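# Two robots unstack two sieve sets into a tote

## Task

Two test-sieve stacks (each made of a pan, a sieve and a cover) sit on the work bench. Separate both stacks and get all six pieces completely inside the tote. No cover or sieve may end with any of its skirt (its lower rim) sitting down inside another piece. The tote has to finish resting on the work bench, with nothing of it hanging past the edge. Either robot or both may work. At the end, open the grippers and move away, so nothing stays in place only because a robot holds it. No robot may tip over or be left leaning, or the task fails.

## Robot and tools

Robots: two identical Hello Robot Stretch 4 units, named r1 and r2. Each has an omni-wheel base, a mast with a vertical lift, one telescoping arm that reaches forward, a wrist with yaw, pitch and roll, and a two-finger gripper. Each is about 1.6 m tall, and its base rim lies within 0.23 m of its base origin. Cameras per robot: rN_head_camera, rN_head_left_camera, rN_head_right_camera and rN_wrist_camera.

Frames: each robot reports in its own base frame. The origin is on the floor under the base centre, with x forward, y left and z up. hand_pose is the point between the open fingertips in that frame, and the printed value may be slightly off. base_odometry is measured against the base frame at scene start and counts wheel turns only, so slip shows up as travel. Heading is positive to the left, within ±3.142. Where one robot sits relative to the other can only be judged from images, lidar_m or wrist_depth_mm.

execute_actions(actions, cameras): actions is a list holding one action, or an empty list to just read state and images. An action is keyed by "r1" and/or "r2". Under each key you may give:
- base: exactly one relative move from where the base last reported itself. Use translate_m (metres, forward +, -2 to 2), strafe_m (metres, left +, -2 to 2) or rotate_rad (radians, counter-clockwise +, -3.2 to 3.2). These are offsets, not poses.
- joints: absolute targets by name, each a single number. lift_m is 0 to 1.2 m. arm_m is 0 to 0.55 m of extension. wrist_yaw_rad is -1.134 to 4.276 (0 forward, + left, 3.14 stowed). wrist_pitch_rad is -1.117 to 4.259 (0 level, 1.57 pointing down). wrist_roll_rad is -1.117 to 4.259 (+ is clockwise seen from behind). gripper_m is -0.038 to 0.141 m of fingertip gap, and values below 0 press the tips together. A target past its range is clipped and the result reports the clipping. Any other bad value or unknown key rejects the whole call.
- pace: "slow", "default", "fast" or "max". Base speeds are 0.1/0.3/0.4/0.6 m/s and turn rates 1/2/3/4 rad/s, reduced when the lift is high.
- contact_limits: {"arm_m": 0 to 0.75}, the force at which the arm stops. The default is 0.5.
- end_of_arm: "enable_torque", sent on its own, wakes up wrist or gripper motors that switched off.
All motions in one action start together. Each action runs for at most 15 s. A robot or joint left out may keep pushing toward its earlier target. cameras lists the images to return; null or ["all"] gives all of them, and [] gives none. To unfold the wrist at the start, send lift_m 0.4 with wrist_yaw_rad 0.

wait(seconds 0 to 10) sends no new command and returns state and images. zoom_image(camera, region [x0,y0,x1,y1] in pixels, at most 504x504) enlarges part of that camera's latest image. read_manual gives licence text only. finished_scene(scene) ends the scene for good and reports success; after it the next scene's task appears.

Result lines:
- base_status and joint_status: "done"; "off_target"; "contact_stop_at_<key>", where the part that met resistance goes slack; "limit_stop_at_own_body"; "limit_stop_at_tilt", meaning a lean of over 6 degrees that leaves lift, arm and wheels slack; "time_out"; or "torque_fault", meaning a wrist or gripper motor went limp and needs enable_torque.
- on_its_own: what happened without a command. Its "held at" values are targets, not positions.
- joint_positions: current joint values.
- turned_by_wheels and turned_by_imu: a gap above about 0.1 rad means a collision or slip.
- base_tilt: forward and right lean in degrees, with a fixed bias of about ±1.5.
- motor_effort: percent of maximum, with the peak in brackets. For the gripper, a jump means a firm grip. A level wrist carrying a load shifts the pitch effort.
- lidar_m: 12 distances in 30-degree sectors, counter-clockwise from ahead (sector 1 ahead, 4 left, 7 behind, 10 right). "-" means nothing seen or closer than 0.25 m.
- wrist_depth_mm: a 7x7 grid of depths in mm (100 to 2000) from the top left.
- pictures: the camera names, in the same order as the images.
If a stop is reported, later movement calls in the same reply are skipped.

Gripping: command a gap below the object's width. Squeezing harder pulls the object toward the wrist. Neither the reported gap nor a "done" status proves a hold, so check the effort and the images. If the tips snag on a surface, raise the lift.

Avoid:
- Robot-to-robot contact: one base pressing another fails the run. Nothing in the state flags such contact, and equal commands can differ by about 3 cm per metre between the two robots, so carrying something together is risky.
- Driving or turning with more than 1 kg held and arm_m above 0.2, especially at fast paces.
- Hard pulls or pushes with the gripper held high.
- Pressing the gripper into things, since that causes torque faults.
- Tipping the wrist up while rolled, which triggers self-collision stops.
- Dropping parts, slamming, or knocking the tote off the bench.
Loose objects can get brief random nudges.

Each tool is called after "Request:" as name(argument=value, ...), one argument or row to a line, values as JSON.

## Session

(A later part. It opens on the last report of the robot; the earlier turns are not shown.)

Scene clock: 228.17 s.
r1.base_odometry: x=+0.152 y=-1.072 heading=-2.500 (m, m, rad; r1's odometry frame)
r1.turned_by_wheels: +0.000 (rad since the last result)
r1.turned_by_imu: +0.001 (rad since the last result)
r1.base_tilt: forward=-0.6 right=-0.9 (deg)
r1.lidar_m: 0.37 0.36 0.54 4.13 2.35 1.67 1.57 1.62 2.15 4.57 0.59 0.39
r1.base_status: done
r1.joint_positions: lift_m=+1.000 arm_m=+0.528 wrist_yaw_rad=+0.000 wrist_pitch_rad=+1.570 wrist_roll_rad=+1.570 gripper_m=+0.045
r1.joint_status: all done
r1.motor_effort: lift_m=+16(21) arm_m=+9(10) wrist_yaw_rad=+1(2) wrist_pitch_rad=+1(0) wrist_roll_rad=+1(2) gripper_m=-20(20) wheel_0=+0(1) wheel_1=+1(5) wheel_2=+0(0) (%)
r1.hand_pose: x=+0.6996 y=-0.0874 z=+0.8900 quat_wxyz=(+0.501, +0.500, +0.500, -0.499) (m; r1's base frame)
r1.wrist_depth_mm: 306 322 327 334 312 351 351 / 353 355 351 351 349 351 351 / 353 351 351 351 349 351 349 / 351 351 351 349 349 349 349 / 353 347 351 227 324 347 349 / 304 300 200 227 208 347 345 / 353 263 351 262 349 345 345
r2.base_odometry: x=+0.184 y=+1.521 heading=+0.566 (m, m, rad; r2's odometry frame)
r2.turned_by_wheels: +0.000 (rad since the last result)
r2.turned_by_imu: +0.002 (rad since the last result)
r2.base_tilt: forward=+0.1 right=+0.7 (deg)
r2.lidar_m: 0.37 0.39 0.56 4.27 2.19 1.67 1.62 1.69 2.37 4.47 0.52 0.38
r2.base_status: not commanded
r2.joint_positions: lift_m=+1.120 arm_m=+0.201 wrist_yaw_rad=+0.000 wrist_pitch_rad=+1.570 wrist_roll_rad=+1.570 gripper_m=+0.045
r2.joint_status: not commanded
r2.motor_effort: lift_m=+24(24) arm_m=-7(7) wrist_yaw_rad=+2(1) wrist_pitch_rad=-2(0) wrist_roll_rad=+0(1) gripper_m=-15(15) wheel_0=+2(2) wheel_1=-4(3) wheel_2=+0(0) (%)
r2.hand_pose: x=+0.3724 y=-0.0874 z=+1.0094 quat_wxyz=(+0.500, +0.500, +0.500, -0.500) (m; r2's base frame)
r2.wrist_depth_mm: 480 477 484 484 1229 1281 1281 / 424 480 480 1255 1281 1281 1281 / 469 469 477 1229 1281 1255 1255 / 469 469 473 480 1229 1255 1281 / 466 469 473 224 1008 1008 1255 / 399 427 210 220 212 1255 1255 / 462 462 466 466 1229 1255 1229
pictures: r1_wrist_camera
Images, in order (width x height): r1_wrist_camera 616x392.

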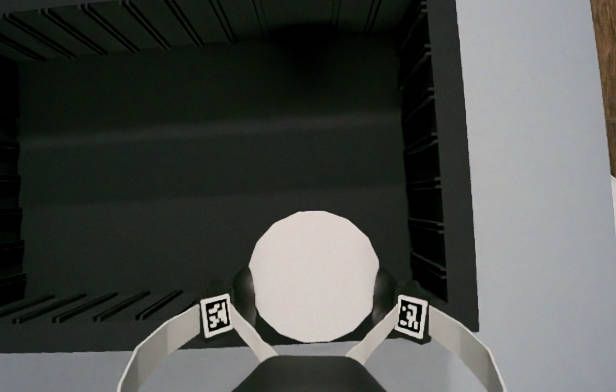

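Request:
execute_actions(
  actions=[
    {"r1":{"joints":{"lift_m":0.92},"pace":"slow"}},
  ],
  cameras=["r1_wrist_camera","r2_head_left_camera"],
)

Scene clock: 240.57 s.
r1.base_odometry: x=+0.152 y=-1.072 heading=-2.500 (m, m, rad; r1's odometry frame)
r1.turned_by_wheels: +0.000 (rad since the last result)
r1.turned_by_imu: +0.001 (rad since the last result)
r1.base_tilt: forward=-0.6 right=-0.7 (deg)
r1.lidar_m: 0.35 0.38 0.51 4.11 2.39 1.66 1.57 1.63 2.16 4.57 0.58 0.41
r1.base_status: not commanded
r1.joint_positions: lift_m=+0.921 arm_m=+0.528 wrist_yaw_rad=+0.000 wrist_pitch_rad=+1.572 wrist_roll_rad=+1.570 gripper_m=+0.045
r1.joint_status: all done
r1.motor_effort: lift_m=+9(11) arm_m=+9(9) wrist_yaw_rad=+2(1) wrist_pitch_rad=-5(6) wrist_roll_rad=+2(1) gripper_m=-12(18) wheel_0=+0(0) wheel_1=+1(1) wheel_2=+0(1) (%)
r1.hand_pose: x=+0.6990 y=-0.0874 z=+0.8106 quat_wxyz=(+0.500, +0.499, +0.501, -0.500) (m; r1's base frame)
r1.wrist_depth_mm: 279 278 278 277 274 189 276 / 279 278 277 277 276 193 276 / 278 277 276 274 274 196 276 / 277 276 274 274 274 199 274 / 277 276 274 274 273 202 273 / 277 274 200 202 203 189 272 / 206 188 196 199 186 185 272
r2.base_odometry: x=+0.184 y=+1.521 heading=+0.566 (m, m, rad; r2's odometry frame)
r2.turned_by_wheels: +0.000 (rad since the last result)
r2.turned_by_imu: +0.001 (rad since the last result)
r2.base_tilt: forward=+0.3 right=+0.9 (deg)
r2.lidar_m: 0.36 0.39 0.57 4.26 2.23 1.68 1.62 1.69 2.38 4.47 0.53 0.35
r2.base_status: not commanded
r2.joint_positions: lift_m=+1.120 arm_m=+0.201 wrist_yaw_rad=+0.000 wrist_pitch_rad=+1.570 wrist_roll_rad=+1.570 gripper_m=+0.045
r2.joint_status: not commanded
r2.motor_effort: lift_m=+24(24) arm_m=-7(7) wrist_yaw_rad=+1(2) wrist_pitch_rad=+1(2) wrist_roll_rad=+1(1) gripper_m=-14(16) wheel_0=+2(2) wheel_1=-3(3) wheel_2=+0(0) (%)
r2.hand_pose: x=+0.3724 y=-0.0874 z=+1.0094 quat_wxyz=(+0.500, +0.500, +0.500, -0.500) (m; r2's base frame)
r2.wrist_depth_mm: 477 477 484 484 1281 1255 1281 / 424 477 477 1229 1281 1281 1281 / 469 466 480 1229 1281 1281 1255 / 466 469 473 480 1229 1229 1229 / 462 462 466 223 1042 1025 1255 / 397 433 210 220 212 1205 1229 / 466 459 469 473 1205 1205 1255
pictures: r1_wrist_camera, r2_head_left_camera
Images, in order (width x height): r1_wrist_camera 616x392, r2_head_left_camera 420x672.

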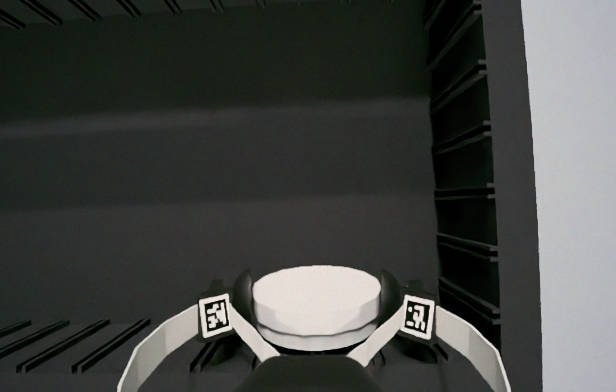

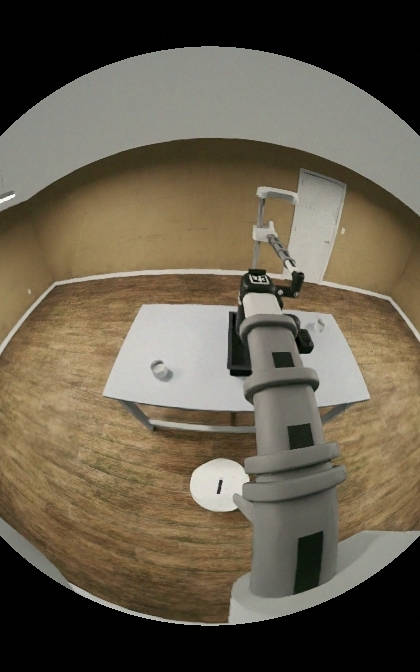

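Request:
execute_actions(
  actions=[
    {"r1":{"joints":{"gripper_m":0.09,"lift_m":0.93},"pace":"slow"}},
  ],
  cameras=[],
)

Request:
execute_actions(
  actions=[
    {"r1":{"joints":{"lift_m":1.08}}},
  ],
  cameras=["r1_wrist_camera"],
)

Scene clock: 247.07 s.
r1.base_odometry: x=+0.152 y=-1.072 heading=-2.500 (m, m, rad; r1's odometry frame)
r1.turned_by_wheels: +0.000 (rad since the last result)
r1.turned_by_imu: +0.001 (rad since the last result)
r1.base_tilt: forward=-0.6 right=-0.9 (deg)
r1.lidar_m: 0.34 0.39 0.50 4.13 2.37 1.67 1.56 1.62 2.18 4.58 0.59 0.39
r1.base_status: not commanded
r1.joint_positions: lift_m=+0.930 arm_m=+0.528 wrist_yaw_rad=+0.000 wrist_pitch_rad=+1.570 wrist_roll_rad=+1.570 gripper_m=+0.090
r1.joint_status: all done
r1.motor_effort: lift_m=+21(22) arm_m=+9(8) wrist_yaw_rad=+2(3) wrist_pitch_rad=-1(5) wrist_roll_rad=+1(1) gripper_m=-3(14) wheel_0=+0(0) wheel_1=+1(1) wheel_2=+0(0) (%)
r1.hand_pose: x=+0.6996 y=-0.0874 z=+0.8196 quat_wxyz=(+0.500, +0.500, +0.500, -0.500) (m; r1's base frame)
r1.wrist_depth_mm: 283 283 283 282 281 202 281 / 282 283 282 281 279 204 281 / 283 282 279 279 279 195 279 / 282 281 281 279 278 196 279 / 279 281 279 279 277 201 279 / 279 278 204 206 204 191 278 / 202 196 195 145 191 191 278
r2.base_odometry: x=+0.184 y=+1.521 heading=+0.566 (m, m, rad; r2's odometry frame)
r2.turned_by_wheels: +0.000 (rad since the last result)
r2.turned_by_imu: +0.002 (rad since the last result)
r2.base_tilt: forward=+0.2 right=+0.9 (deg)
r2.lidar_m: 0.36 0.40 0.57 4.26 2.23 1.67 1.60 1.69 2.35 4.46 0.52 0.38
r2.base_status: not commanded
r2.joint_positions: lift_m=+1.120 arm_m=+0.201 wrist_yaw_rad=+0.000 wrist_pitch_rad=+1.570 wrist_roll_rad=+1.570 gripper_m=+0.045
r2.joint_status: not commanded
r2.motor_effort: lift_m=+23(24) arm_m=-7(7) wrist_yaw_rad=+2(1) wrist_pitch_rad=-1(0) wrist_roll_rad=+1(0) gripper_m=-16(16) wheel_0=+2(2) wheel_1=-3(3) wheel_2=+0(0) (%)
r2.hand_pose: x=+0.3724 y=-0.0874 z=+1.0094 quat_wxyz=(+0.500, +0.500, +0.500, -0.500) (m; r2's base frame)
r2.wrist_depth_mm: 480 480 480 480 1255 1308 1281 / 427 477 480 1229 1255 1255 1281 / 473 473 477 1255 1281 1229 1255 / 469 469 473 477 1255 1229 1229 / 466 462 469 224 1042 1025 1255 / 399 430 210 220 212 1229 1255 / 462 466 466 466 1205 1205 1255
pictures: none
No camera images: the call's "cameras" was empty. Leave "cameras" out to get every camera's image.

Scene clock: 248.77 s.
r1.base_odometry: x=+0.152 y=-1.072 heading=-2.500 (m, m, rad; r1's odometry frame)
r1.turned_by_wheels: +0.000 (rad since the last result)
r1.turned_by_imu: +0.000 (rad since the last result)
r1.base_tilt: forward=-0.5 right=-0.8 (deg)
r1.lidar_m: 0.36 0.39 0.53 4.12 2.33 1.68 1.56 1.62 2.15 4.56 0.60 0.40
r1.base_status: not commanded
r1.joint_positions: lift_m=+1.080 arm_m=+0.528 wrist_yaw_rad=+0.000 wrist_pitch_rad=+1.570 wrist_roll_rad=+1.570 gripper_m=+0.090
r1.joint_status: all done
r1.motor_effort: lift_m=+22(22) arm_m=+8(8) wrist_yaw_rad=+2(2) wrist_pitch_rad=-1(0) wrist_roll_rad=+2(1) gripper_m=-3(3) wheel_0=+0(0) wheel_1=+1(0) wheel_2=+0(0) (%)
r1.hand_pose: x=+0.6996 y=-0.0874 z=+0.9695 quat_wxyz=(+0.500, +0.500, +0.500, -0.500) (m; r1's base frame)
r1.wrist_depth_mm: 397 347 357 368 353 433 1182 / 387 433 430 430 410 430 1205 / 402 436 430 430 430 430 1160 / 399 433 430 427 404 427 427 / 392 430 430 394 407 424 430 / 349 353 205 353 204 427 427 / 433 430 430 145 427 427 427
r2.base_odometry: x=+0.184 y=+1.521 heading=+0.566 (m, m, rad; r2's odometry frame)
r2.turned_by_wheels: +0.000 (rad since the last result)
r2.turned_by_imu: +0.001 (rad since the last result)
r2.base_tilt: forward=+0.2 right=+0.9 (deg)
r2.lidar_m: 0.35 0.38 0.56 4.26 2.20 1.66 1.62 1.69 2.36 4.48 0.50 0.38
r2.base_status: not commanded
r2.joint_positions: lift_m=+1.120 arm_m=+0.201 wrist_yaw_rad=+0.000 wrist_pitch_rad=+1.570 wrist_roll_rad=+1.570 gripper_m=+0.045
r2.joint_status: not commanded
r2.motor_effort: lift_m=+24(24) arm_m=-7(7) wrist_yaw_rad=+1(0) wrist_pitch_rad=+0(1) wrist_roll_rad=+0(1) gripper_m=-15(15) wheel_0=+2(2) wheel_1=-3(3) wheel_2=+0(0) (%)
r2.hand_pose: x=+0.3724 y=-0.0874 z=+1.0094 quat_wxyz=(+0.500, +0.500, +0.500, -0.500) (m; r2's base frame)
r2.wrist_depth_mm: 477 484 480 484 1255 1255 1281 / 427 477 480 1281 1255 1281 1281 / 473 466 477 1205 1255 1281 1229 / 469 469 473 477 1281 1229 1229 / 466 469 473 223 1008 1042 1255 / 397 433 210 220 212 1229 1229 / 459 462 469 466 1205 1229 1229
pictures: r1_wrist_camera
Images, in order (width x height): r1_wrist_camera 616x392.

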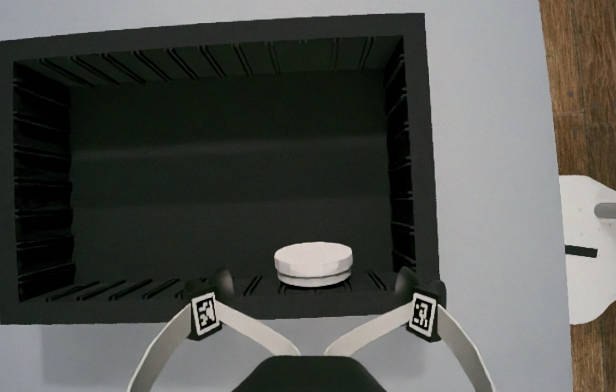

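Request:
execute_actions(
  actions=[
    {"r1":{"joints":{"arm_m":0.25,"gripper_m":0.1}}},
  ],
  cameras=[],
)

Request:
execute_actions(
  actions=[
    {"r1":{"base":{"strafe_m":0.435}},"r2":{"base":{"strafe_m":-0.015},"joints":{"arm_m":0.47}}},
  ],
  cameras=["r2_wrist_camera"],
)

Request:
execute_actions(
  actions=[
    {"r1":{"joints":{"arm_m":0.39,"lift_m":1.0}},"r2":{"joints":{"lift_m":1.0},"pace":"slow"}},
  ],
  cameras=["r1_wrist_camera","r2_wrist_camera"],
)

Scene clock: 260.67 s.
r1.base_odometry: x=+0.152 y=-1.072 heading=-2.500 (m, m, rad; r1's odometry frame)
r1.turned_by_wheels: +0.000 (rad since the last result)
r1.turned_by_imu: +0.001 (rad since the last result)
r1.base_tilt: forward=-0.6 right=-0.8 (deg)
r1.lidar_m: 0.35 0.37 0.51 4.12 2.40 1.65 1.57 1.65 2.16 4.58 0.57 0.40
r1.base_status: not commanded
r1.joint_positions: lift_m=+1.080 arm_m=+0.252 wrist_yaw_rad=+0.000 wrist_pitch_rad=+1.570 wrist_roll_rad=+1.570 gripper_m=+0.100
r1.joint_status: all done
r1.motor_effort: lift_m=+22(22) arm_m=-9(10) wrist_yaw_rad=+3(2) wrist_pitch_rad=+0(1) wrist_roll_rad=+1(1) gripper_m=-2(2) wheel_0=+0(0) wheel_1=+1(1) wheel_2=+0(0) (%)
r1.hand_pose: x=+0.4226 y=-0.0874 z=+0.9695 quat_wxyz=(+0.500, +0.500, +0.500, -0.500) (m; r1's base frame)
r1.wrist_depth_mm: 394 442 433 439 1205 1205 1205 / 430 418 436 436 1182 1205 1182 / 433 430 433 436 1182 1205 1182 / 436 430 433 430 1182 976 1182 / 424 433 427 433 991 946 1182 / 345 433 202 427 213 960 1138 / 436 430 430 146 1182 1182 1160
r2.base_odometry: x=+0.184 y=+1.521 heading=+0.566 (m, m, rad; r2's odometry frame)
r2.turned_by_wheels: +0.000 (rad since the last result)
r2.turned_by_imu: +0.002 (rad since the last result)
r2.base_tilt: forward=+0.2 right=+0.9 (deg)
r2.lidar_m: 0.35 0.38 0.55 4.28 2.22 1.67 1.62 1.69 2.37 4.46 0.52 0.37
r2.base_status: not commanded
r2.joint_positions: lift_m=+1.120 arm_m=+0.201 wrist_yaw_rad=+0.000 wrist_pitch_rad=+1.570 wrist_roll_rad=+1.570 gripper_m=+0.045
r2.joint_status: not commanded
r2.motor_effort: lift_m=+23(24) arm_m=-7(7) wrist_yaw_rad=+0(1) wrist_pitch_rad=+0(2) wrist_roll_rad=+0(0) gripper_m=-15(16) wheel_0=+2(2) wheel_1=-3(3) wheel_2=+0(0) (%)
r2.hand_pose: x=+0.3724 y=-0.0874 z=+1.0094 quat_wxyz=(+0.500, +0.500, +0.500, -0.500) (m; r2's base frame)
r2.wrist_depth_mm: 473 480 477 484 1281 1308 1281 / 427 473 477 1255 1255 1255 1255 / 473 473 477 1255 1281 1281 1255 / 466 466 477 473 1229 1255 1281 / 466 466 473 223 1008 1025 1255 / 399 430 210 220 212 1229 1255 / 466 462 462 466 1229 1255 1229
pictures: none
No camera images: the call's "cameras" was empty. Leave "cameras" out to get every camera's image.

Scene clock: 263.43 s.
r1.base_odometry: x=+0.412 y=-1.420 heading=-2.500 (m, m, rad; r1's odometry frame)
r1.turned_by_wheels: +0.000 (rad since the last result)
r1.turned_by_imu: +0.003 (rad since the last result)
r1.base_tilt: forward=-0.6 right=-0.7 (deg)
r1.lidar_m: 0.34 0.34 3.89 3.68 2.44 1.66 1.59 1.64 2.17 5.01 0.54 0.40
r1.base_status: done
r1.joint_positions: lift_m=+1.080 arm_m=+0.252 wrist_yaw_rad=+0.000 wrist_pitch_rad=+1.570 wrist_roll_rad=+1.570 gripper_m=+0.100
r1.joint_status: not commanded
r1.motor_effort: lift_m=+22(22) arm_m=-9(9) wrist_yaw_rad=+0(4) wrist_pitch_rad=-1(1) wrist_roll_rad=+1(1) gripper_m=-2(3) wheel_0=+1(10) wheel_1=+1(8) wheel_2=+0(1) (%)
r1.hand_pose: x=+0.4226 y=-0.0874 z=+0.9695 quat_wxyz=(+0.500, +0.500, +0.500, -0.500) (m; r1's base frame)
r1.wrist_depth_mm: 442 436 439 436 1205 1182 1182 / 439 436 433 436 1182 1205 1182 / 439 436 433 433 1205 1205 1205 / 436 433 433 433 1205 960 1182 / 433 433 430 430 1008 946 1182 / 433 433 202 430 213 960 1160 / 433 433 430 146 1182 1182 1160
r2.base_odometry: x=+0.192 y=+1.508 heading=+0.566 (m, m, rad; r2's odometry frame)
r2.turned_by_wheels: +0.000 (rad since the last result)
r2.turned_by_imu: +0.001 (rad since the last result)
r2.base_tilt: forward=+0.2 right=+1.0 (deg)
r2.lidar_m: 0.36 0.39 0.56 4.28 2.22 1.67 1.62 1.67 2.36 4.46 0.51 0.38
r2.base_status: done
r2.joint_positions: lift_m=+1.120 arm_m=+0.469 wrist_yaw_rad=+0.000 wrist_pitch_rad=+1.570 wrist_roll_rad=+1.570 gripper_m=+0.045
r2.joint_status: all done
r2.motor_effort: lift_m=+24(24) arm_m=+7(10) wrist_yaw_rad=+1(0) wrist_pitch_rad=+2(1) wrist_roll_rad=+0(0) gripper_m=-17(15) wheel_0=+1(9) wheel_1=-3(9) wheel_2=+0(3) (%)
r2.hand_pose: x=+0.6399 y=-0.0874 z=+1.0094 quat_wxyz=(+0.501, +0.500, +0.500, -0.499) (m; r2's base frame)
r2.wrist_depth_mm: 473 477 480 484 484 488 1281 / 397 404 477 477 480 488 1281 / 415 466 473 480 459 484 1281 / 427 469 466 477 473 480 1229 / 436 469 466 222 480 477 1042 / 389 427 211 220 211 473 1255 / 462 466 469 382 469 469 1229
pictures: r2_wrist_camera
Images, in order (width x height): r2_wrist_camera 616x392.

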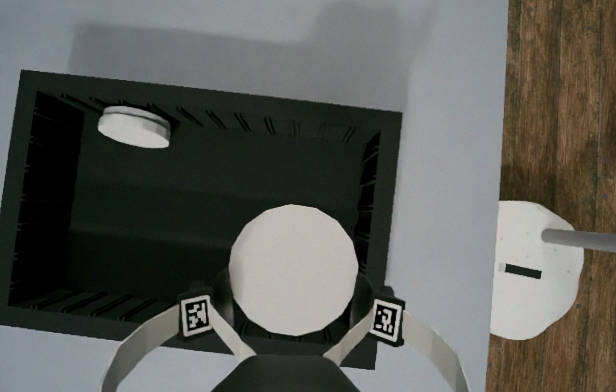

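Scene clock: 265.27 s.
r1.base_odometry: x=+0.412 y=-1.420 heading=-2.500 (m, m, rad; r1's odometry frame)
r1.turned_by_wheels: +0.000 (rad since the last result)
r1.turned_by_imu: +0.000 (rad since the last result)
r1.base_tilt: forward=-0.5 right=-0.9 (deg)
r1.lidar_m: 0.35 0.35 3.90 3.67 2.39 1.64 1.58 1.66 2.21 5.01 0.56 0.38
r1.base_status: not commanded
r1.joint_positions: lift_m=+1.000 arm_m=+0.388 wrist_yaw_rad=+0.000 wrist_pitch_rad=+1.570 wrist_roll_rad=+1.570 gripper_m=+0.100
r1.joint_status: all done
r1.motor_effort: lift_m=+16(18) arm_m=+9(12) wrist_yaw_rad=+2(3) wrist_pitch_rad=-1(1) wrist_roll_rad=+0(1) gripper_m=-3(2) wheel_0=+1(1) wheel_1=+1(1) wheel_2=+0(0) (%)
r1.hand_pose: x=+0.5596 y=-0.0874 z=+0.8899 quat_wxyz=(+0.501, +0.500, +0.500, -0.499) (m; r1's base frame)
r1.wrist_depth_mm: 357 357 355 355 353 1118 1118 / 357 355 355 355 351 355 1118 / 359 355 353 353 353 351 1098 / 357 353 353 351 351 349 891 / 353 351 351 317 351 349 891 / 353 353 202 317 214 349 891 / 351 351 351 146 347 345 1098
r2.base_odometry: x=+0.192 y=+1.508 heading=+0.566 (m, m, rad; r2's odometry frame)
r2.turned_by_wheels: +0.000 (rad since the last result)
r2.turned_by_imu: +0.001 (rad since the last result)
r2.base_tilt: forward=+0.3 right=+0.8 (deg)
r2.lidar_m: 0.36 0.40 0.54 4.28 2.21 1.66 1.62 1.69 2.35 4.45 0.51 0.38
r2.base_status: not commanded
r2.joint_positions: lift_m=+1.000 arm_m=+0.469 wrist_yaw_rad=+0.000 wrist_pitch_rad=+1.570 wrist_roll_rad=+1.570 gripper_m=+0.045
r2.joint_status: all done
r2.motor_effort: lift_m=+16(22) arm_m=+7(7) wrist_yaw_rad=+1(0) wrist_pitch_rad=+2(1) wrist_roll_rad=+0(0) gripper_m=-14(14) wheel_0=+1(1) wheel_1=-2(2) wheel_2=+0(0) (%)
r2.hand_pose: x=+0.6399 y=-0.0874 z=+0.8900 quat_wxyz=(+0.501, +0.500, +0.500, -0.499) (m; r2's base frame)
r2.wrist_depth_mm: 267 359 362 362 364 364 759 / 282 298 294 271 272 362 768 / 349 351 351 355 314 362 750 / 347 349 353 351 303 359 640 / 343 349 349 224 309 357 904 / 345 349 210 220 212 357 917 / 274 263 301 338 265 355 1118
pictures: r1_wrist_camera, r2_wrist_camera
Images, in order (width x height): r1_wrist_camera 616x392, r2_wrist_camera 616x392.

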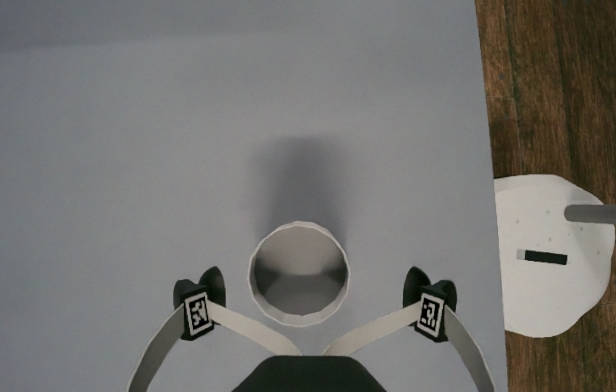

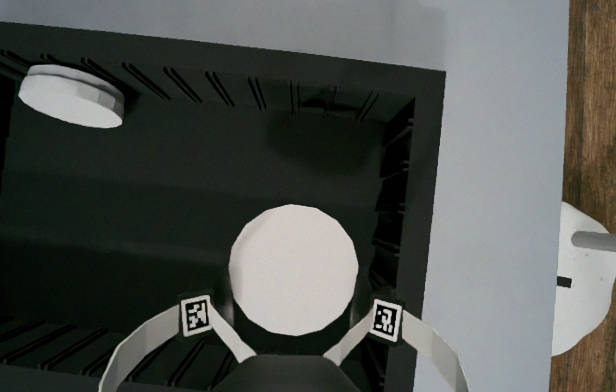

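Request:
execute_actions(
  actions=[
    {"r1":{"base":{"strafe_m":0.017},"joints":{"arm_m":0.402},"pace":"slow"},"r2":{"base":{"strafe_m":0.015},"joints":{"arm_m":0.485},"pace":"slow"}},
  ],
  cameras=[],
)

Request:
execute_actions(
  actions=[
    {"r1":{"joints":{"lift_m":0.932},"pace":"slow"},"r2":{"joints":{"lift_m":0.925},"pace":"slow"}},
  ],
  cameras=["r1_wrist_camera","r2_wrist_camera"],
)

Scene clock: 276.77 s.
r1.base_odometry: x=+0.422 y=-1.434 heading=-2.500 (m, m, rad; r1's odometry frame)
r1.turned_by_wheels: +0.000 (rad since the last result)
r1.turned_by_imu: +0.001 (rad since the last result)
r1.base_tilt: forward=-0.6 right=-0.9 (deg)
r1.lidar_m: 0.35 3.20 3.85 3.66 2.40 1.70 1.58 1.65 2.17 5.03 0.55 0.37
r1.base_status: done
r1.joint_positions: lift_m=+1.000 arm_m=+0.400 wrist_yaw_rad=+0.000 wrist_pitch_rad=+1.570 wrist_roll_rad=+1.570 gripper_m=+0.100
r1.joint_status: all done
r1.motor_effort: lift_m=+16(16) arm_m=+9(12) wrist_yaw_rad=+2(2) wrist_pitch_rad=+0(1) wrist_roll_rad=+1(1) gripper_m=-2(3) wheel_0=+0(6) wheel_1=+0(4) wheel_2=+0(1) (%)
r1.hand_pose: x=+0.5716 y=-0.0874 z=+0.8899 quat_wxyz=(+0.500, +0.500, +0.500, -0.500) (m; r1's base frame)
r1.wrist_depth_mm: 357 357 353 355 353 351 1118 / 357 353 353 353 351 351 1118 / 355 353 353 353 351 351 1118 / 355 353 353 353 351 351 904 / 353 355 351 317 349 347 878 / 353 353 202 349 213 349 878 / 351 349 349 146 347 345 1078
r2.base_odometry: x=+0.185 y=+1.520 heading=+0.566 (m, m, rad; r2's odometry frame)
r2.turned_by_wheels: +0.000 (rad since the last result)
r2.turned_by_imu: +0.002 (rad since the last result)
r2.base_tilt: forward=+0.3 right=+0.7 (deg)
r2.lidar_m: 0.35 0.36 0.57 4.25 2.24 1.67 1.58 1.68 2.34 4.47 0.53 0.38
r2.base_status: done
r2.joint_positions: lift_m=+1.000 arm_m=+0.484 wrist_yaw_rad=+0.000 wrist_pitch_rad=+1.570 wrist_roll_rad=+1.570 gripper_m=+0.045
r2.joint_status: all done
r2.motor_effort: lift_m=+17(16) arm_m=+7(6) wrist_yaw_rad=+1(0) wrist_pitch_rad=-1(0) wrist_roll_rad=+0(0) gripper_m=-15(14) wheel_0=-3(6) wheel_1=+5(6) wheel_2=+0(2) (%)
r2.hand_pose: x=+0.6549 y=-0.0874 z=+0.8900 quat_wxyz=(+0.501, +0.500, +0.500, -0.499) (m; r2's base frame)
r2.wrist_depth_mm: 268 271 271 359 364 362 368 / 338 310 345 317 285 364 364 / 351 351 355 351 355 362 362 / 349 351 351 351 347 357 362 / 347 345 349 224 320 357 357 / 338 347 210 220 212 355 634 / 258 262 265 303 264 355 634
pictures: none
No camera images: the call's "cameras" was empty. Leave "cameras" out to get every camera's image.

Scene clock: 278.27 s.
r1.base_odometry: x=+0.422 y=-1.434 heading=-2.500 (m, m, rad; r1's odometry frame)
r1.turned_by_wheels: +0.000 (rad since the last result)
r1.turned_by_imu: +0.000 (rad since the last result)
r1.base_tilt: forward=-0.6 right=-0.8 (deg)
r1.lidar_m: 0.35 3.20 3.86 3.65 2.43 1.67 1.56 1.62 2.18 5.03 0.55 0.37
r1.base_status: not commanded
r1.joint_positions: lift_m=+0.932 arm_m=+0.400 wrist_yaw_rad=+0.000 wrist_pitch_rad=+1.570 wrist_roll_rad=+1.570 gripper_m=+0.100
r1.joint_status: all done
r1.motor_effort: lift_m=+16(13) arm_m=+9(9) wrist_yaw_rad=+3(1) wrist_pitch_rad=-1(0) wrist_roll_rad=+1(1) gripper_m=-3(3) wheel_0=+0(0) wheel_1=+0(1) wheel_2=+0(0) (%)
r1.hand_pose: x=+0.5716 y=-0.0874 z=+0.8220 quat_wxyz=(+0.500, +0.500, +0.500, -0.500) (m; r1's base frame)
r1.wrist_depth_mm: 289 289 287 286 286 286 1042 / 287 289 287 285 285 285 1060 / 287 287 285 285 285 283 1025 / 287 286 285 285 283 283 831 / 286 286 285 249 282 282 831 / 285 285 202 250 213 281 281 / 283 285 282 146 281 279 279
r2.base_odometry: x=+0.185 y=+1.520 heading=+0.566 (m, m, rad; r2's odometry frame)
r2.turned_by_wheels: +0.000 (rad since the last result)
r2.turned_by_imu: +0.000 (rad since the last result)
r2.base_tilt: forward=+0.4 right=+0.8 (deg)
r2.lidar_m: 0.37 0.40 0.56 4.27 2.22 1.67 1.61 1.69 2.37 4.47 0.52 0.37
r2.base_status: not commanded
r2.joint_positions: lift_m=+0.925 arm_m=+0.484 wrist_yaw_rad=+0.000 wrist_pitch_rad=+1.570 wrist_roll_rad=+1.570 gripper_m=+0.045
r2.joint_status: all done
r2.motor_effort: lift_m=+16(17) arm_m=+7(7) wrist_yaw_rad=+2(0) wrist_pitch_rad=+1(2) wrist_roll_rad=+0(0) gripper_m=-14(17) wheel_0=-4(3) wheel_1=+6(6) wheel_2=+0(0) (%)
r2.hand_pose: x=+0.6549 y=-0.0874 z=+0.8150 quat_wxyz=(+0.501, +0.500, +0.500, -0.499) (m; r2's base frame)
r2.wrist_depth_mm: 220 244 232 219 208 198 289 / 272 279 279 282 281 206 289 / 274 276 278 281 282 198 285 / 276 276 278 277 278 195 285 / 274 274 274 223 278 201 283 / 272 272 210 221 213 192 281 / 245 232 266 273 255 191 281
pictures: r1_wrist_camera, r2_wrist_camera
Images, in order (width x height): r1_wrist_camera 616x392, r2_wrist_camera 616x392.

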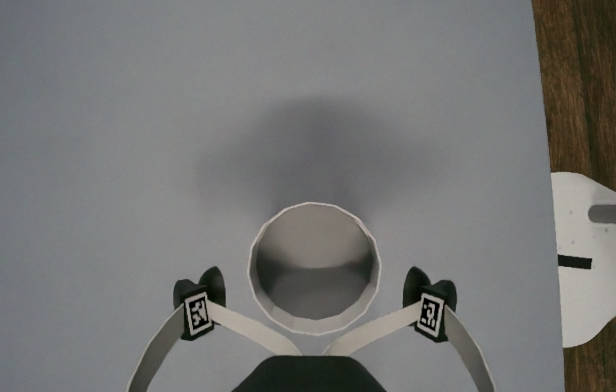

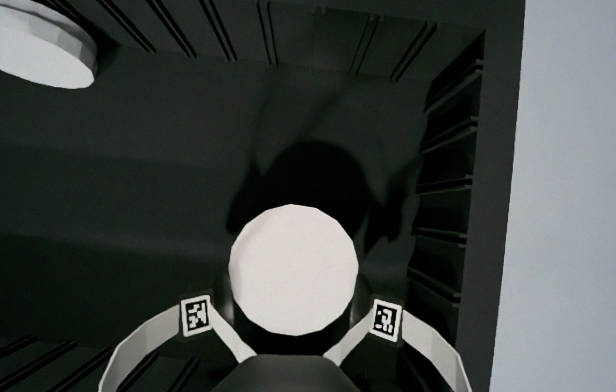

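Request:
execute_actions(
  actions=[
    {"r1":{"joints":{"gripper_m":0.045}},"r2":{"joints":{"lift_m":0.905},"pace":"slow"}},
  ],
  cameras=["r1_wrist_camera","r2_wrist_camera"],
)

Request:
execute_actions(
  actions=[
    {"r1":{"joints":{"lift_m":1.0},"pace":"slow"},"r2":{"joints":{"gripper_m":0.095},"pace":"slow"}},
  ],
  cameras=["r1_wrist_camera","r2_wrist_camera"],
)

Scene clock: 284.33 s.
r1.base_odometry: x=+0.422 y=-1.434 heading=-2.500 (m, m, rad; r1's odometry frame)
r1.turned_by_wheels: +0.000 (rad since the last result)
r1.turned_by_imu: +0.001 (rad since the last result)
r1.base_tilt: forward=-0.6 right=-0.8 (deg)
r1.lidar_m: 0.34 3.19 3.88 3.66 2.37 1.67 1.59 1.59 2.18 5.02 0.58 0.36
r1.base_status: not commanded
r1.joint_positions: lift_m=+0.932 arm_m=+0.400 wrist_yaw_rad=+0.000 wrist_pitch_rad=+1.570 wrist_roll_rad=+1.570 gripper_m=+0.045
r1.joint_status: all done
r1.motor_effort: lift_m=+16(16) arm_m=+9(9) wrist_yaw_rad=+2(0) wrist_pitch_rad=+0(1) wrist_roll_rad=+1(1) gripper_m=-19(18) wheel_0=+0(0) wheel_1=+1(0) wheel_2=+0(0) (%)
r1.hand_pose: x=+0.5716 y=-0.0874 z=+0.8220 quat_wxyz=(+0.500, +0.500, +0.500, -0.500) (m; r1's base frame)
r1.wrist_depth_mm: 287 287 287 286 285 283 1042 / 289 286 286 287 286 285 1025 / 289 286 286 286 283 283 1025 / 286 285 285 283 285 283 820 / 285 286 283 244 281 282 820 / 285 283 204 243 206 281 281 / 283 283 282 282 279 279 279
r2.base_odometry: x=+0.185 y=+1.520 heading=+0.566 (m, m, rad; r2's odometry frame)
r2.turned_by_wheels: +0.000 (rad since the last result)
r2.turned_by_imu: +0.001 (rad since the last result)
r2.base_tilt: forward=+0.2 right=+0.9 (deg)
r2.lidar_m: 0.37 0.38 0.56 4.27 2.24 1.65 1.61 1.71 2.35 4.46 0.53 0.38
r2.base_status: not commanded
r2.joint_positions: lift_m=+0.905 arm_m=+0.484 wrist_yaw_rad=+0.000 wrist_pitch_rad=+1.570 wrist_roll_rad=+1.570 gripper_m=+0.045
r2.joint_status: all done
r2.motor_effort: lift_m=+16(15) arm_m=+7(7) wrist_yaw_rad=+1(2) wrist_pitch_rad=+1(1) wrist_roll_rad=+0(0) gripper_m=-15(17) wheel_0=-3(3) wheel_1=+6(6) wheel_2=+0(0) (%)
r2.hand_pose: x=+0.6549 y=-0.0874 z=+0.7950 quat_wxyz=(+0.501, +0.500, +0.500, -0.499) (m; r2's base frame)
r2.wrist_depth_mm: 213 244 232 217 208 183 268 / 257 258 259 260 262 192 267 / 255 258 258 259 262 186 266 / 255 255 256 257 258 177 264 / 253 255 256 224 257 174 263 / 252 252 211 220 212 172 260 / 244 233 254 254 254 171 260
pictures: r1_wrist_camera, r2_wrist_camera
Images, in order (width x height): r1_wrist_camera 616x392, r2_wrist_camera 616x392.

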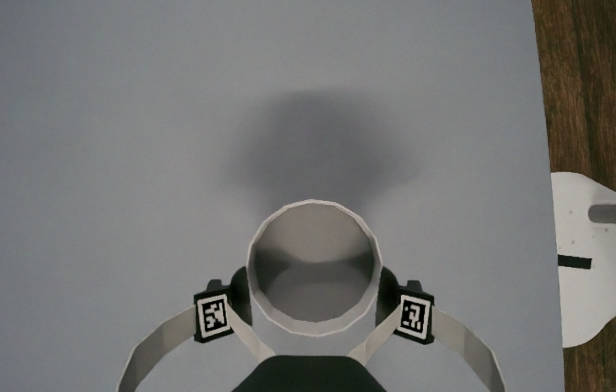

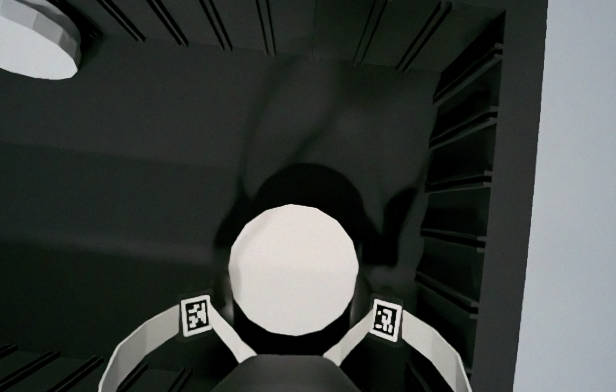

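Scene clock: 286.50 s.
r1.base_odometry: x=+0.422 y=-1.434 heading=-2.500 (m, m, rad; r1's odometry frame)
r1.turned_by_wheels: +0.000 (rad since the last result)
r1.turned_by_imu: +0.000 (rad since the last result)
r1.base_tilt: forward=-0.6 right=-0.8 (deg)
r1.lidar_m: 0.33 3.18 3.85 3.67 2.43 1.65 1.59 1.65 2.19 5.04 0.53 0.36
r1.base_status: not commanded
r1.joint_positions: lift_m=+1.000 arm_m=+0.400 wrist_yaw_rad=+0.000 wrist_pitch_rad=+1.570 wrist_roll_rad=+1.570 gripper_m=+0.045
r1.joint_status: all done
r1.motor_effort: lift_m=+22(24) arm_m=+9(9) wrist_yaw_rad=+0(1) wrist_pitch_rad=-1(0) wrist_roll_rad=+0(1) gripper_m=-18(18) wheel_0=+0(0) wheel_1=+1(0) wheel_2=+0(0) (%)
r1.hand_pose: x=+0.5716 y=-0.0874 z=+0.8894 quat_wxyz=(+0.500, +0.500, +0.500, -0.500) (m; r1's base frame)
r1.wrist_depth_mm: 355 355 353 353 353 351 1098 / 355 355 353 351 351 351 1098 / 355 353 351 349 353 351 1118 / 353 353 353 351 349 351 904 / 353 353 349 245 349 349 891 / 353 353 205 243 206 347 891 / 349 351 349 349 347 345 1098
r2.base_odometry: x=+0.185 y=+1.520 heading=+0.566 (m, m, rad; r2's odometry frame)
r2.turned_by_wheels: +0.000 (rad since the last result)
r2.turned_by_imu: +0.001 (rad since the last result)
r2.base_tilt: forward=+0.1 right=+0.8 (deg)
r2.lidar_m: 0.35 0.40 0.57 4.27 2.21 1.67 1.61 1.68 2.36 4.46 0.51 0.39
r2.base_status: not commanded
r2.joint_positions: lift_m=+0.905 arm_m=+0.484 wrist_yaw_rad=+0.000 wrist_pitch_rad=+1.570 wrist_roll_rad=+1.570 gripper_m=+0.095
r2.joint_status: all done
r2.motor_effort: lift_m=+16(17) arm_m=+7(7) wrist_yaw_rad=+1(1) wrist_pitch_rad=+1(2) wrist_roll_rad=+0(0) gripper_m=-1(14) wheel_0=-3(3) wheel_1=+5(5) wheel_2=+0(0) (%)
r2.hand_pose: x=+0.6549 y=-0.0874 z=+0.7950 quat_wxyz=(+0.501, +0.500, +0.500, -0.499) (m; r2's base frame)
r2.wrist_depth_mm: 213 244 231 217 208 183 267 / 257 259 260 260 263 193 266 / 256 256 258 259 260 186 264 / 254 256 257 256 257 177 264 / 254 255 255 236 258 173 264 / 253 253 216 235 217 173 260 / 247 242 253 154 255 171 260
pictures: r1_wrist_camera, r2_wrist_camera
Images, in order (width x height): r1_wrist_camera 616x392, r2_wrist_camera 616x392.

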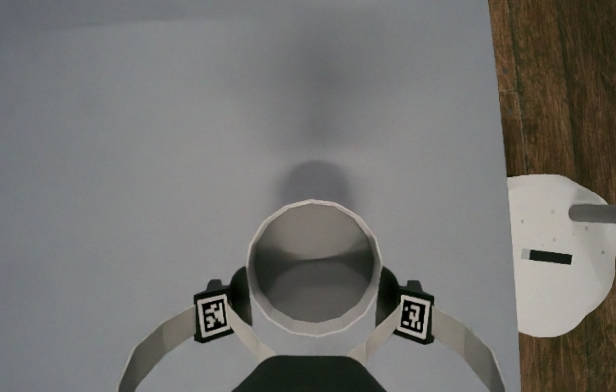

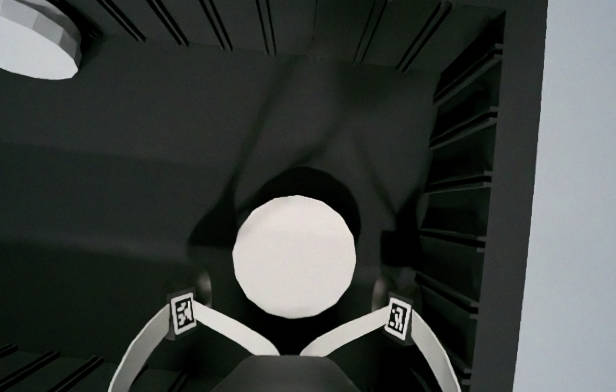

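Request:
execute_actions(
  actions=[
    {"r1":{"joints":{"lift_m":1.1,"arm_m":0.3}},"r2":{"joints":{"lift_m":1.06}}},
  ],
  cameras=["r1_wrist_camera","r2_head_left_camera"],
)

Request:
execute_actions(
  actions=[
    {"r1":{"base":{"strafe_m":-0.545},"pace":"slow"},"r2":{"joints":{"arm_m":0.25}}},
  ],
  cameras=[],
)

Request:
execute_actions(
  actions=[
    {"r1":{"joints":{"arm_m":0.52}},"r2":{"base":{"strafe_m":0.445}}},
  ],
  cameras=["r1_wrist_camera"],
)

Request:
execute_actions(
  actions=[
    {"r1":{"joints":{"lift_m":1.0},"pace":"slow"},"r2":{"joints":{"arm_m":0.397,"lift_m":1.0}}},
  ],
  cameras=["r1_wrist_camera","r2_wrist_camera"],
)

Scene clock: 299.03 s.
r1.base_odometry: x=+0.422 y=-1.434 heading=-2.500 (m, m, rad; r1's odometry frame)
r1.turned_by_wheels: +0.000 (rad since the last result)
r1.turned_by_imu: +0.001 (rad since the last result)
r1.base_tilt: forward=-0.5 right=-0.9 (deg)
r1.lidar_m: 0.35 3.18 3.86 3.67 2.40 1.67 1.57 1.66 2.19 5.04 0.56 0.38
r1.base_status: not commanded
r1.joint_positions: lift_m=+1.100 arm_m=+0.302 wrist_yaw_rad=+0.000 wrist_pitch_rad=+1.570 wrist_roll_rad=+1.570 gripper_m=+0.045
r1.joint_status: all done
r1.motor_effort: lift_m=+22(18) arm_m=-9(6) wrist_yaw_rad=+4(1) wrist_pitch_rad=+0(1) wrist_roll_rad=+1(0) gripper_m=-17(20) wheel_0=+0(0) wheel_1=+1(1) wheel_2=+0(0) (%)
r1.hand_pose: x=+0.4727 y=-0.0874 z=+0.9895 quat_wxyz=(+0.500, +0.500, +0.500, -0.500) (m; r1's base frame)
r1.wrist_depth_mm: 459 459 459 455 1229 1229 1229 / 455 459 455 452 1182 1205 1205 / 455 455 455 452 1205 1205 1182 / 455 452 452 449 1025 991 1205 / 452 449 449 245 991 991 1205 / 452 452 205 243 205 991 1205 / 449 449 452 449 449 1182 1182
r2.base_odometry: x=+0.185 y=+1.520 heading=+0.566 (m, m, rad; r2's odometry frame)
r2.turned_by_wheels: +0.000 (rad since the last result)
r2.turned_by_imu: +0.002 (rad since the last result)
r2.base_tilt: forward=+0.3 right=+0.8 (deg)
r2.lidar_m: 0.36 0.40 0.56 4.26 2.23 1.65 1.60 1.67 2.39 4.47 0.52 0.38
r2.base_status: not commanded
r2.joint_positions: lift_m=+1.060 arm_m=+0.484 wrist_yaw_rad=+0.000 wrist_pitch_rad=+1.570 wrist_roll_rad=+1.570 gripper_m=+0.095
r2.joint_status: all done
r2.motor_effort: lift_m=+24(25) arm_m=+7(7) wrist_yaw_rad=+2(0) wrist_pitch_rad=+3(1) wrist_roll_rad=+0(0) gripper_m=+0(1) wheel_0=-3(4) wheel_1=+6(6) wheel_2=+0(0) (%)
r2.hand_pose: x=+0.6549 y=-0.0874 z=+0.9494 quat_wxyz=(+0.501, +0.500, +0.500, -0.499) (m; r2's base frame)
r2.wrist_depth_mm: 418 418 418 424 427 424 1205 / 362 342 343 340 334 424 1182 / 399 413 413 413 404 418 1205 / 404 410 415 413 407 415 1182 / 402 413 410 392 413 418 976 / 338 349 216 407 216 415 976 / 404 402 322 154 329 415 1138
pictures: r1_wrist_camera, r2_head_left_camera
Images, in order (width x height): r1_wrist_camera 616x392, r2_head_left_camera 420x672.

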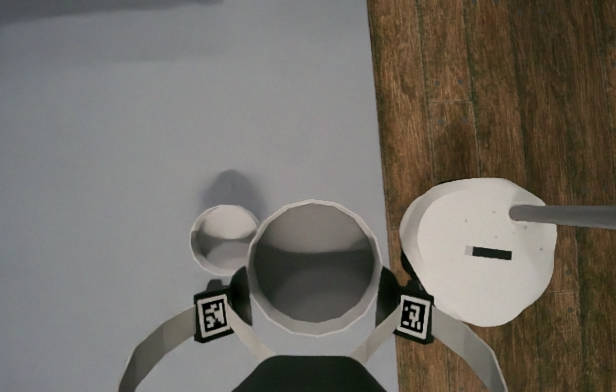

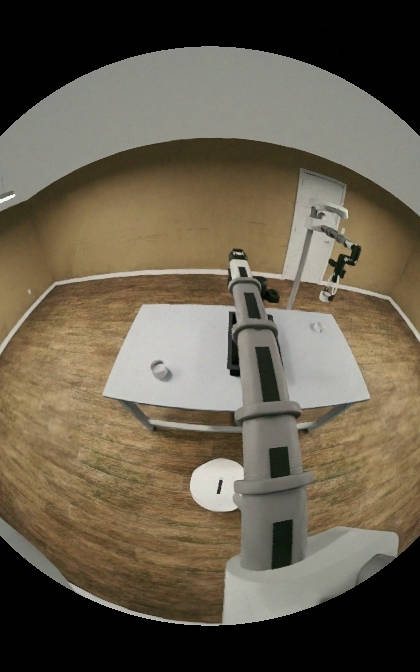

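Scene clock: 305.63 s.
r1.base_odometry: x=+0.096 y=-0.997 heading=-2.499 (m, m, rad; r1's odometry frame)
r1.turned_by_wheels: +0.000 (rad since the last result)
r1.turned_by_imu: -0.001 (rad since the last result)
r1.base_tilt: forward=-0.8 right=-0.8 (deg)
r1.lidar_m: 0.34 0.38 0.54 4.21 2.31 1.66 1.55 1.60 2.13 4.49 0.58 0.40
r1.base_status: done
r1.joint_positions: lift_m=+1.100 arm_m=+0.302 wrist_yaw_rad=+0.000 wrist_pitch_rad=+1.570 wrist_roll_rad=+1.570 gripper_m=+0.045
r1.joint_status: not commanded
r1.motor_effort: lift_m=+22(22) arm_m=-9(9) wrist_yaw_rad=+1(4) wrist_pitch_rad=+0(1) wrist_roll_rad=+1(1) gripper_m=-20(20) wheel_0=+1(4) wheel_1=+1(4) wheel_2=+1(1) (%)
r1.hand_pose: x=+0.4726 y=-0.0874 z=+0.9895 quat_wxyz=(+0.500, +0.500, +0.500, -0.500) (m; r1's base frame)
r1.wrist_depth_mm: 459 459 455 452 1229 1205 1205 / 455 455 455 455 1229 1229 1205 / 418 368 459 449 1205 1205 1205 / 452 455 452 452 1205 991 1205 / 452 449 449 247 1008 976 1182 / 452 449 204 243 206 991 1205 / 415 377 449 449 1205 1182 1182
r2.base_odometry: x=+0.185 y=+1.520 heading=+0.566 (m, m, rad; r2's odometry frame)
r2.turned_by_wheels: +0.000 (rad since the last result)
r2.turned_by_imu: +0.002 (rad since the last result)
r2.base_tilt: forward=+0.0 right=+0.9 (deg)
r2.lidar_m: 0.36 0.38 0.56 4.27 2.22 1.65 1.59 1.68 2.36 4.46 0.52 0.39
r2.base_status: not commanded
r2.joint_positions: lift_m=+1.060 arm_m=+0.251 wrist_yaw_rad=+0.000 wrist_pitch_rad=+1.570 wrist_roll_rad=+1.570 gripper_m=+0.095
r2.joint_status: all done
r2.motor_effort: lift_m=+24(24) arm_m=-7(7) wrist_yaw_rad=+1(2) wrist_pitch_rad=+0(0) wrist_roll_rad=+0(0) gripper_m=-1(2) wheel_0=-4(3) wheel_1=+6(6) wheel_2=+0(0) (%)
r2.hand_pose: x=+0.4223 y=-0.0874 z=+0.9494 quat_wxyz=(+0.500, +0.500, +0.500, -0.500) (m; r2's base frame)
r2.wrist_depth_mm: 415 421 421 424 1205 1182 1229 / 353 330 415 421 1205 1182 1205 / 413 410 415 421 1182 1205 1229 / 407 389 413 418 1182 1205 1205 / 404 389 410 415 960 976 1205 / 382 338 215 410 217 946 1205 / 362 324 404 154 1160 1160 1205
pictures: none
No camera images: the call's "cameras" was empty. Leave "cameras" out to get every camera's image.

Scene clock: 308.43 s.
r1.base_odometry: x=+0.096 y=-0.997 heading=-2.499 (m, m, rad; r1's odometry frame)
r1.turned_by_wheels: +0.000 (rad since the last result)
r1.turned_by_imu: +0.001 (rad since the last result)
r1.base_tilt: forward=-0.5 right=-0.9 (deg)
r1.lidar_m: 0.35 0.37 0.52 4.21 2.33 1.67 1.57 1.62 2.18 4.48 0.57 0.40
r1.base_status: not commanded
r1.joint_positions: lift_m=+1.100 arm_m=+0.518 wrist_yaw_rad=+0.000 wrist_pitch_rad=+1.570 wrist_roll_rad=+1.570 gripper_m=+0.045
r1.joint_status: all done
r1.motor_effort: lift_m=+22(22) arm_m=+9(12) wrist_yaw_rad=+0(1) wrist_pitch_rad=+0(1) wrist_roll_rad=+0(1) gripper_m=-20(17) wheel_0=+1(1) wheel_1=+1(1) wheel_2=+1(1) (%)
r1.hand_pose: x=+0.6897 y=-0.0874 z=+0.9895 quat_wxyz=(+0.501, +0.500, +0.500, -0.499) (m; r1's base frame)
r1.wrist_depth_mm: 459 455 455 455 452 452 1205 / 455 459 452 452 452 445 1205 / 394 404 387 430 370 449 1205 / 410 452 449 452 445 449 991 / 407 427 445 247 362 445 976 / 402 449 204 243 206 449 991 / 387 389 397 373 362 445 1182
r2.base_odometry: x=-0.054 y=+1.896 heading=+0.566 (m, m, rad; r2's odometry frame)
r2.turned_by_wheels: +0.000 (rad since the last result)
r2.turned_by_imu: +0.003 (rad since the last result)
r2.base_tilt: forward=+0.2 right=+0.8 (deg)
r2.lidar_m: 0.37 0.40 3.94 3.82 2.18 1.65 1.59 1.69 2.33 4.92 0.56 0.40
r2.base_status: done
r2.joint_positions: lift_m=+1.060 arm_m=+0.251 wrist_yaw_rad=+0.000 wrist_pitch_rad=+1.570 wrist_roll_rad=+1.570 gripper_m=+0.095
r2.joint_status: not commanded
r2.motor_effort: lift_m=+23(23) arm_m=-7(7) wrist_yaw_rad=+1(1) wrist_pitch_rad=-2(0) wrist_roll_rad=+0(0) gripper_m=+0(1) wheel_0=+0(8) wheel_1=+1(11) wheel_2=+0(0) (%)
r2.hand_pose: x=+0.4223 y=-0.0874 z=+0.9495 quat_wxyz=(+0.500, +0.500, +0.500, -0.500) (m; r2's base frame)
r2.wrist_depth_mm: 413 418 421 421 1229 1229 1229 / 413 413 418 421 1182 1182 1229 / 410 415 415 418 1229 1205 1205 / 410 410 415 415 1205 1205 1205 / 407 377 410 413 976 960 1182 / 407 407 216 413 217 960 1160 / 402 404 407 154 1182 1160 1182
pictures: r1_wrist_camera
Images, in order (width x height): r1_wrist_camera 616x392.

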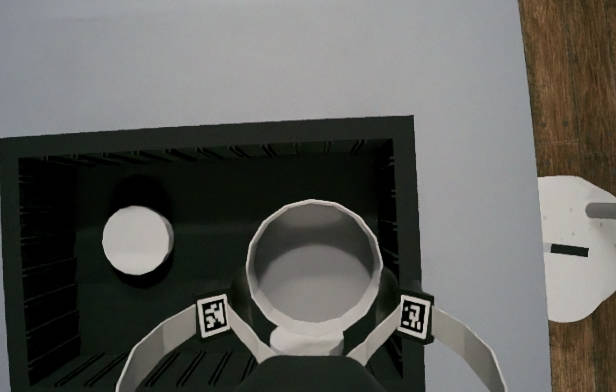

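Scene clock: 310.13 s.
r1.base_odometry: x=+0.096 y=-0.997 heading=-2.499 (m, m, rad; r1's odometry frame)
r1.turned_by_wheels: +0.000 (rad since the last result)
r1.turned_by_imu: +0.000 (rad since the last result)
r1.base_tilt: forward=-0.5 right=-0.9 (deg)
r1.lidar_m: 0.36 0.41 0.52 4.20 2.33 1.67 1.57 1.61 2.13 4.48 0.55 0.41
r1.base_status: not commanded
r1.joint_positions: lift_m=+1.000 arm_m=+0.518 wrist_yaw_rad=+0.000 wrist_pitch_rad=+1.570 wrist_roll_rad=+1.570 gripper_m=+0.045
r1.joint_status: all done
r1.motor_effort: lift_m=+16(19) arm_m=+9(8) wrist_yaw_rad=+0(1) wrist_pitch_rad=+0(1) wrist_roll_rad=+1(1) gripper_m=-20(19) wheel_0=+1(1) wheel_1=+1(1) wheel_2=+0(0) (%)
r1.hand_pose: x=+0.6897 y=-0.0874 z=+0.8899 quat_wxyz=(+0.501, +0.500, +0.500, -0.499) (m; r1's base frame)
r1.wrist_depth_mm: 357 357 355 355 353 353 351 / 355 355 353 353 349 351 351 / 282 304 329 347 304 351 349 / 353 353 349 349 347 349 347 / 329 347 349 245 283 349 351 / 349 351 205 242 206 347 349 / 349 349 347 345 309 259 347
r2.base_odometry: x=-0.054 y=+1.896 heading=+0.566 (m, m, rad; r2's odometry frame)
r2.turned_by_wheels: +0.000 (rad since the last result)
r2.turned_by_imu: +0.001 (rad since the last result)
r2.base_tilt: forward=+0.2 right=+0.9 (deg)
r2.lidar_m: 0.37 0.41 3.96 3.83 2.18 1.66 1.59 1.66 2.37 4.92 0.54 0.41
r2.base_status: not commanded
r2.joint_positions: lift_m=+1.000 arm_m=+0.396 wrist_yaw_rad=+0.000 wrist_pitch_rad=+1.570 wrist_roll_rad=+1.570 gripper_m=+0.095
r2.joint_status: all done
r2.motor_effort: lift_m=+17(22) arm_m=+7(6) wrist_yaw_rad=+1(1) wrist_pitch_rad=+1(1) wrist_roll_rad=+0(0) gripper_m=-2(0) wheel_0=+1(0) wheel_1=+1(2) wheel_2=+0(0) (%)
r2.hand_pose: x=+0.5668 y=-0.0874 z=+0.8900 quat_wxyz=(+0.500, +0.500, +0.500, -0.500) (m; r2's base frame)
r2.wrist_depth_mm: 353 357 359 364 366 364 1160 / 355 353 359 357 359 364 1160 / 355 355 357 357 357 1160 1138 / 351 349 353 357 359 917 1118 / 347 353 351 322 357 904 904 / 347 349 217 351 217 904 917 / 347 345 349 154 349 1118 1118
pictures: r1_wrist_camera, r2_wrist_camera
Images, in order (width x height): r1_wrist_camera 616x392, r2_wrist_camera 616x392.

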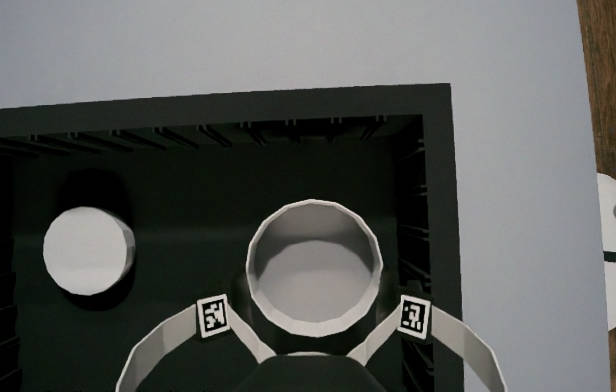

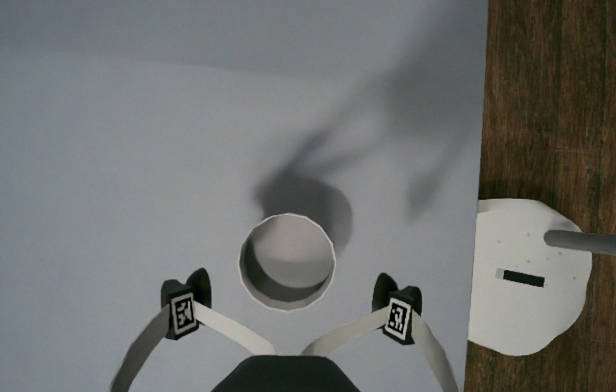

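Request:
execute_actions(
  actions=[
    {"r1":{"base":{"strafe_m":-0.02},"pace":"slow"},"r2":{"base":{"strafe_m":0.009},"joints":{"arm_m":0.402},"pace":"slow"}},
  ],
  cameras=[],
)

Request:
execute_actions(
  actions=[
    {"r1":{"joints":{"lift_m":0.935},"pace":"slow"},"r2":{"joints":{"lift_m":0.932},"pace":"slow"}},
  ],
  cameras=["r1_wrist_camera","r2_wrist_camera"],
)

Scene clock: 320.23 s.
r1.base_odometry: x=+0.084 y=-0.981 heading=-2.499 (m, m, rad; r1's odometry frame)
r1.turned_by_wheels: +0.000 (rad since the last result)
r1.turned_by_imu: +0.001 (rad since the last result)
r1.base_tilt: forward=-0.7 right=-1.0 (deg)
r1.lidar_m: 0.35 0.40 0.51 4.22 2.35 1.65 1.57 1.63 2.10 4.46 0.58 0.40
r1.base_status: done
r1.joint_positions: lift_m=+1.000 arm_m=+0.518 wrist_yaw_rad=+0.000 wrist_pitch_rad=+1.570 wrist_roll_rad=+1.570 gripper_m=+0.045
r1.joint_status: not commanded
r1.motor_effort: lift_m=+16(16) arm_m=+9(9) wrist_yaw_rad=+0(1) wrist_pitch_rad=+1(0) wrist_roll_rad=+0(1) gripper_m=-21(20) wheel_0=+0(1) wheel_1=-1(3) wheel_2=+0(0) (%)
r1.hand_pose: x=+0.6897 y=-0.0874 z=+0.8899 quat_wxyz=(+0.501, +0.500, +0.500, -0.499) (m; r1's base frame)
r1.wrist_depth_mm: 357 355 355 353 353 353 353 / 355 353 355 353 353 353 349 / 268 265 265 264 264 349 351 / 351 351 349 349 345 349 349 / 349 349 349 245 281 347 347 / 349 349 205 243 206 347 347 / 351 349 349 345 307 260 347
r2.base_odometry: x=-0.059 y=+1.903 heading=+0.566 (m, m, rad; r2's odometry frame)
r2.turned_by_wheels: +0.000 (rad since the last result)
r2.turned_by_imu: +0.002 (rad since the last result)
r2.base_tilt: forward=+0.3 right=+0.8 (deg)
r2.lidar_m: 0.38 0.42 3.93 3.81 2.18 1.65 1.60 1.68 2.33 4.93 0.53 0.39
r2.base_status: done
r2.joint_positions: lift_m=+1.000 arm_m=+0.401 wrist_yaw_rad=+0.000 wrist_pitch_rad=+1.570 wrist_roll_rad=+1.570 gripper_m=+0.095
r2.joint_status: all done
r2.motor_effort: lift_m=+17(16) arm_m=+7(8) wrist_yaw_rad=+1(2) wrist_pitch_rad=+0(1) wrist_roll_rad=+0(0) gripper_m=-1(3) wheel_0=-3(5) wheel_1=+4(8) wheel_2=+0(1) (%)
r2.hand_pose: x=+0.5718 y=-0.0874 z=+0.8900 quat_wxyz=(+0.500, +0.500, +0.500, -0.500) (m; r2's base frame)
r2.wrist_depth_mm: 355 357 357 359 364 368 1160 / 355 355 359 362 364 364 1160 / 353 355 357 355 359 359 1118 / 351 353 353 355 357 917 1160 / 349 349 353 320 353 904 931 / 347 347 216 351 217 891 917 / 343 347 351 154 353 1138 1118
pictures: none
No camera images: the call's "cameras" was empty. Leave "cameras" out to get every camera's image.

Scene clock: 321.70 s.
r1.base_odometry: x=+0.084 y=-0.981 heading=-2.499 (m, m, rad; r1's odometry frame)
r1.turned_by_wheels: +0.000 (rad since the last result)
r1.turned_by_imu: +0.000 (rad since the last result)
r1.base_tilt: forward=-0.6 right=-0.9 (deg)
r1.lidar_m: 0.37 0.39 0.54 4.22 2.32 1.66 1.56 1.61 2.18 4.45 0.58 0.41
r1.base_status: not commanded
r1.joint_positions: lift_m=+0.935 arm_m=+0.518 wrist_yaw_rad=+0.000 wrist_pitch_rad=+1.570 wrist_roll_rad=+1.570 gripper_m=+0.045
r1.joint_status: all done
r1.motor_effort: lift_m=+16(17) arm_m=+9(8) wrist_yaw_rad=+1(1) wrist_pitch_rad=+1(1) wrist_roll_rad=+0(1) gripper_m=-20(22) wheel_0=+0(1) wheel_1=-1(1) wheel_2=+0(0) (%)
r1.hand_pose: x=+0.6897 y=-0.0874 z=+0.8249 quat_wxyz=(+0.501, +0.500, +0.500, -0.499) (m; r1's base frame)
r1.wrist_depth_mm: 290 291 290 289 289 287 286 / 293 290 290 289 287 287 286 / 201 202 215 232 242 199 285 / 287 286 285 285 283 204 285 / 265 285 286 246 282 207 282 / 264 285 205 243 206 197 283 / 283 283 283 282 281 196 283
r2.base_odometry: x=-0.059 y=+1.903 heading=+0.566 (m, m, rad; r2's odometry frame)
r2.turned_by_wheels: +0.000 (rad since the last result)
r2.turned_by_imu: +0.000 (rad since the last result)
r2.base_tilt: forward=+0.4 right=+0.7 (deg)
r2.lidar_m: 0.38 0.42 3.92 3.82 2.18 1.66 1.58 1.69 2.32 4.93 0.53 0.40
r2.base_status: not commanded
r2.joint_positions: lift_m=+0.932 arm_m=+0.401 wrist_yaw_rad=+0.000 wrist_pitch_rad=+1.570 wrist_roll_rad=+1.570 gripper_m=+0.095
r2.joint_status: all done
r2.motor_effort: lift_m=+16(16) arm_m=+7(7) wrist_yaw_rad=+2(2) wrist_pitch_rad=+0(0) wrist_roll_rad=+0(0) gripper_m=-1(2) wheel_0=-3(3) wheel_1=+4(4) wheel_2=+0(0) (%)
r2.hand_pose: x=+0.5718 y=-0.0874 z=+0.8220 quat_wxyz=(+0.500, +0.500, +0.500, -0.500) (m; r2's base frame)
r2.wrist_depth_mm: 289 289 290 293 293 296 1060 / 286 289 287 290 291 293 1098 / 283 287 289 290 290 293 1060 / 285 287 287 287 289 290 1060 / 283 285 285 254 286 289 842 / 281 282 216 251 217 287 831 / 282 281 283 153 285 287 1060
pictures: r1_wrist_camera, r2_wrist_camera
Images, in order (width x height): r1_wrist_camera 616x392, r2_wrist_camera 616x392.

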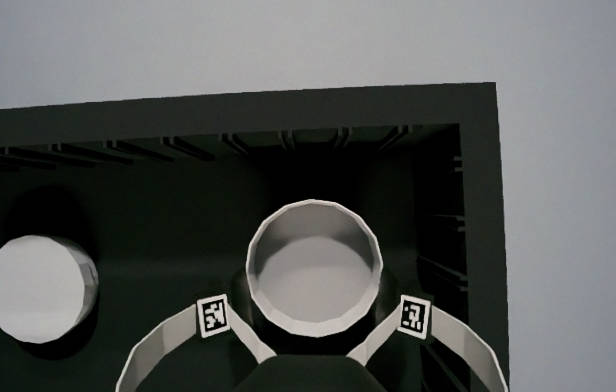

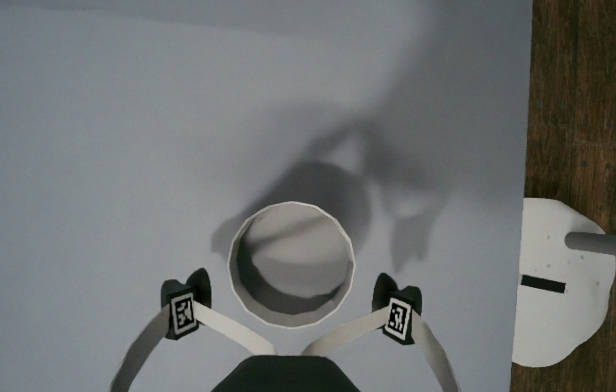

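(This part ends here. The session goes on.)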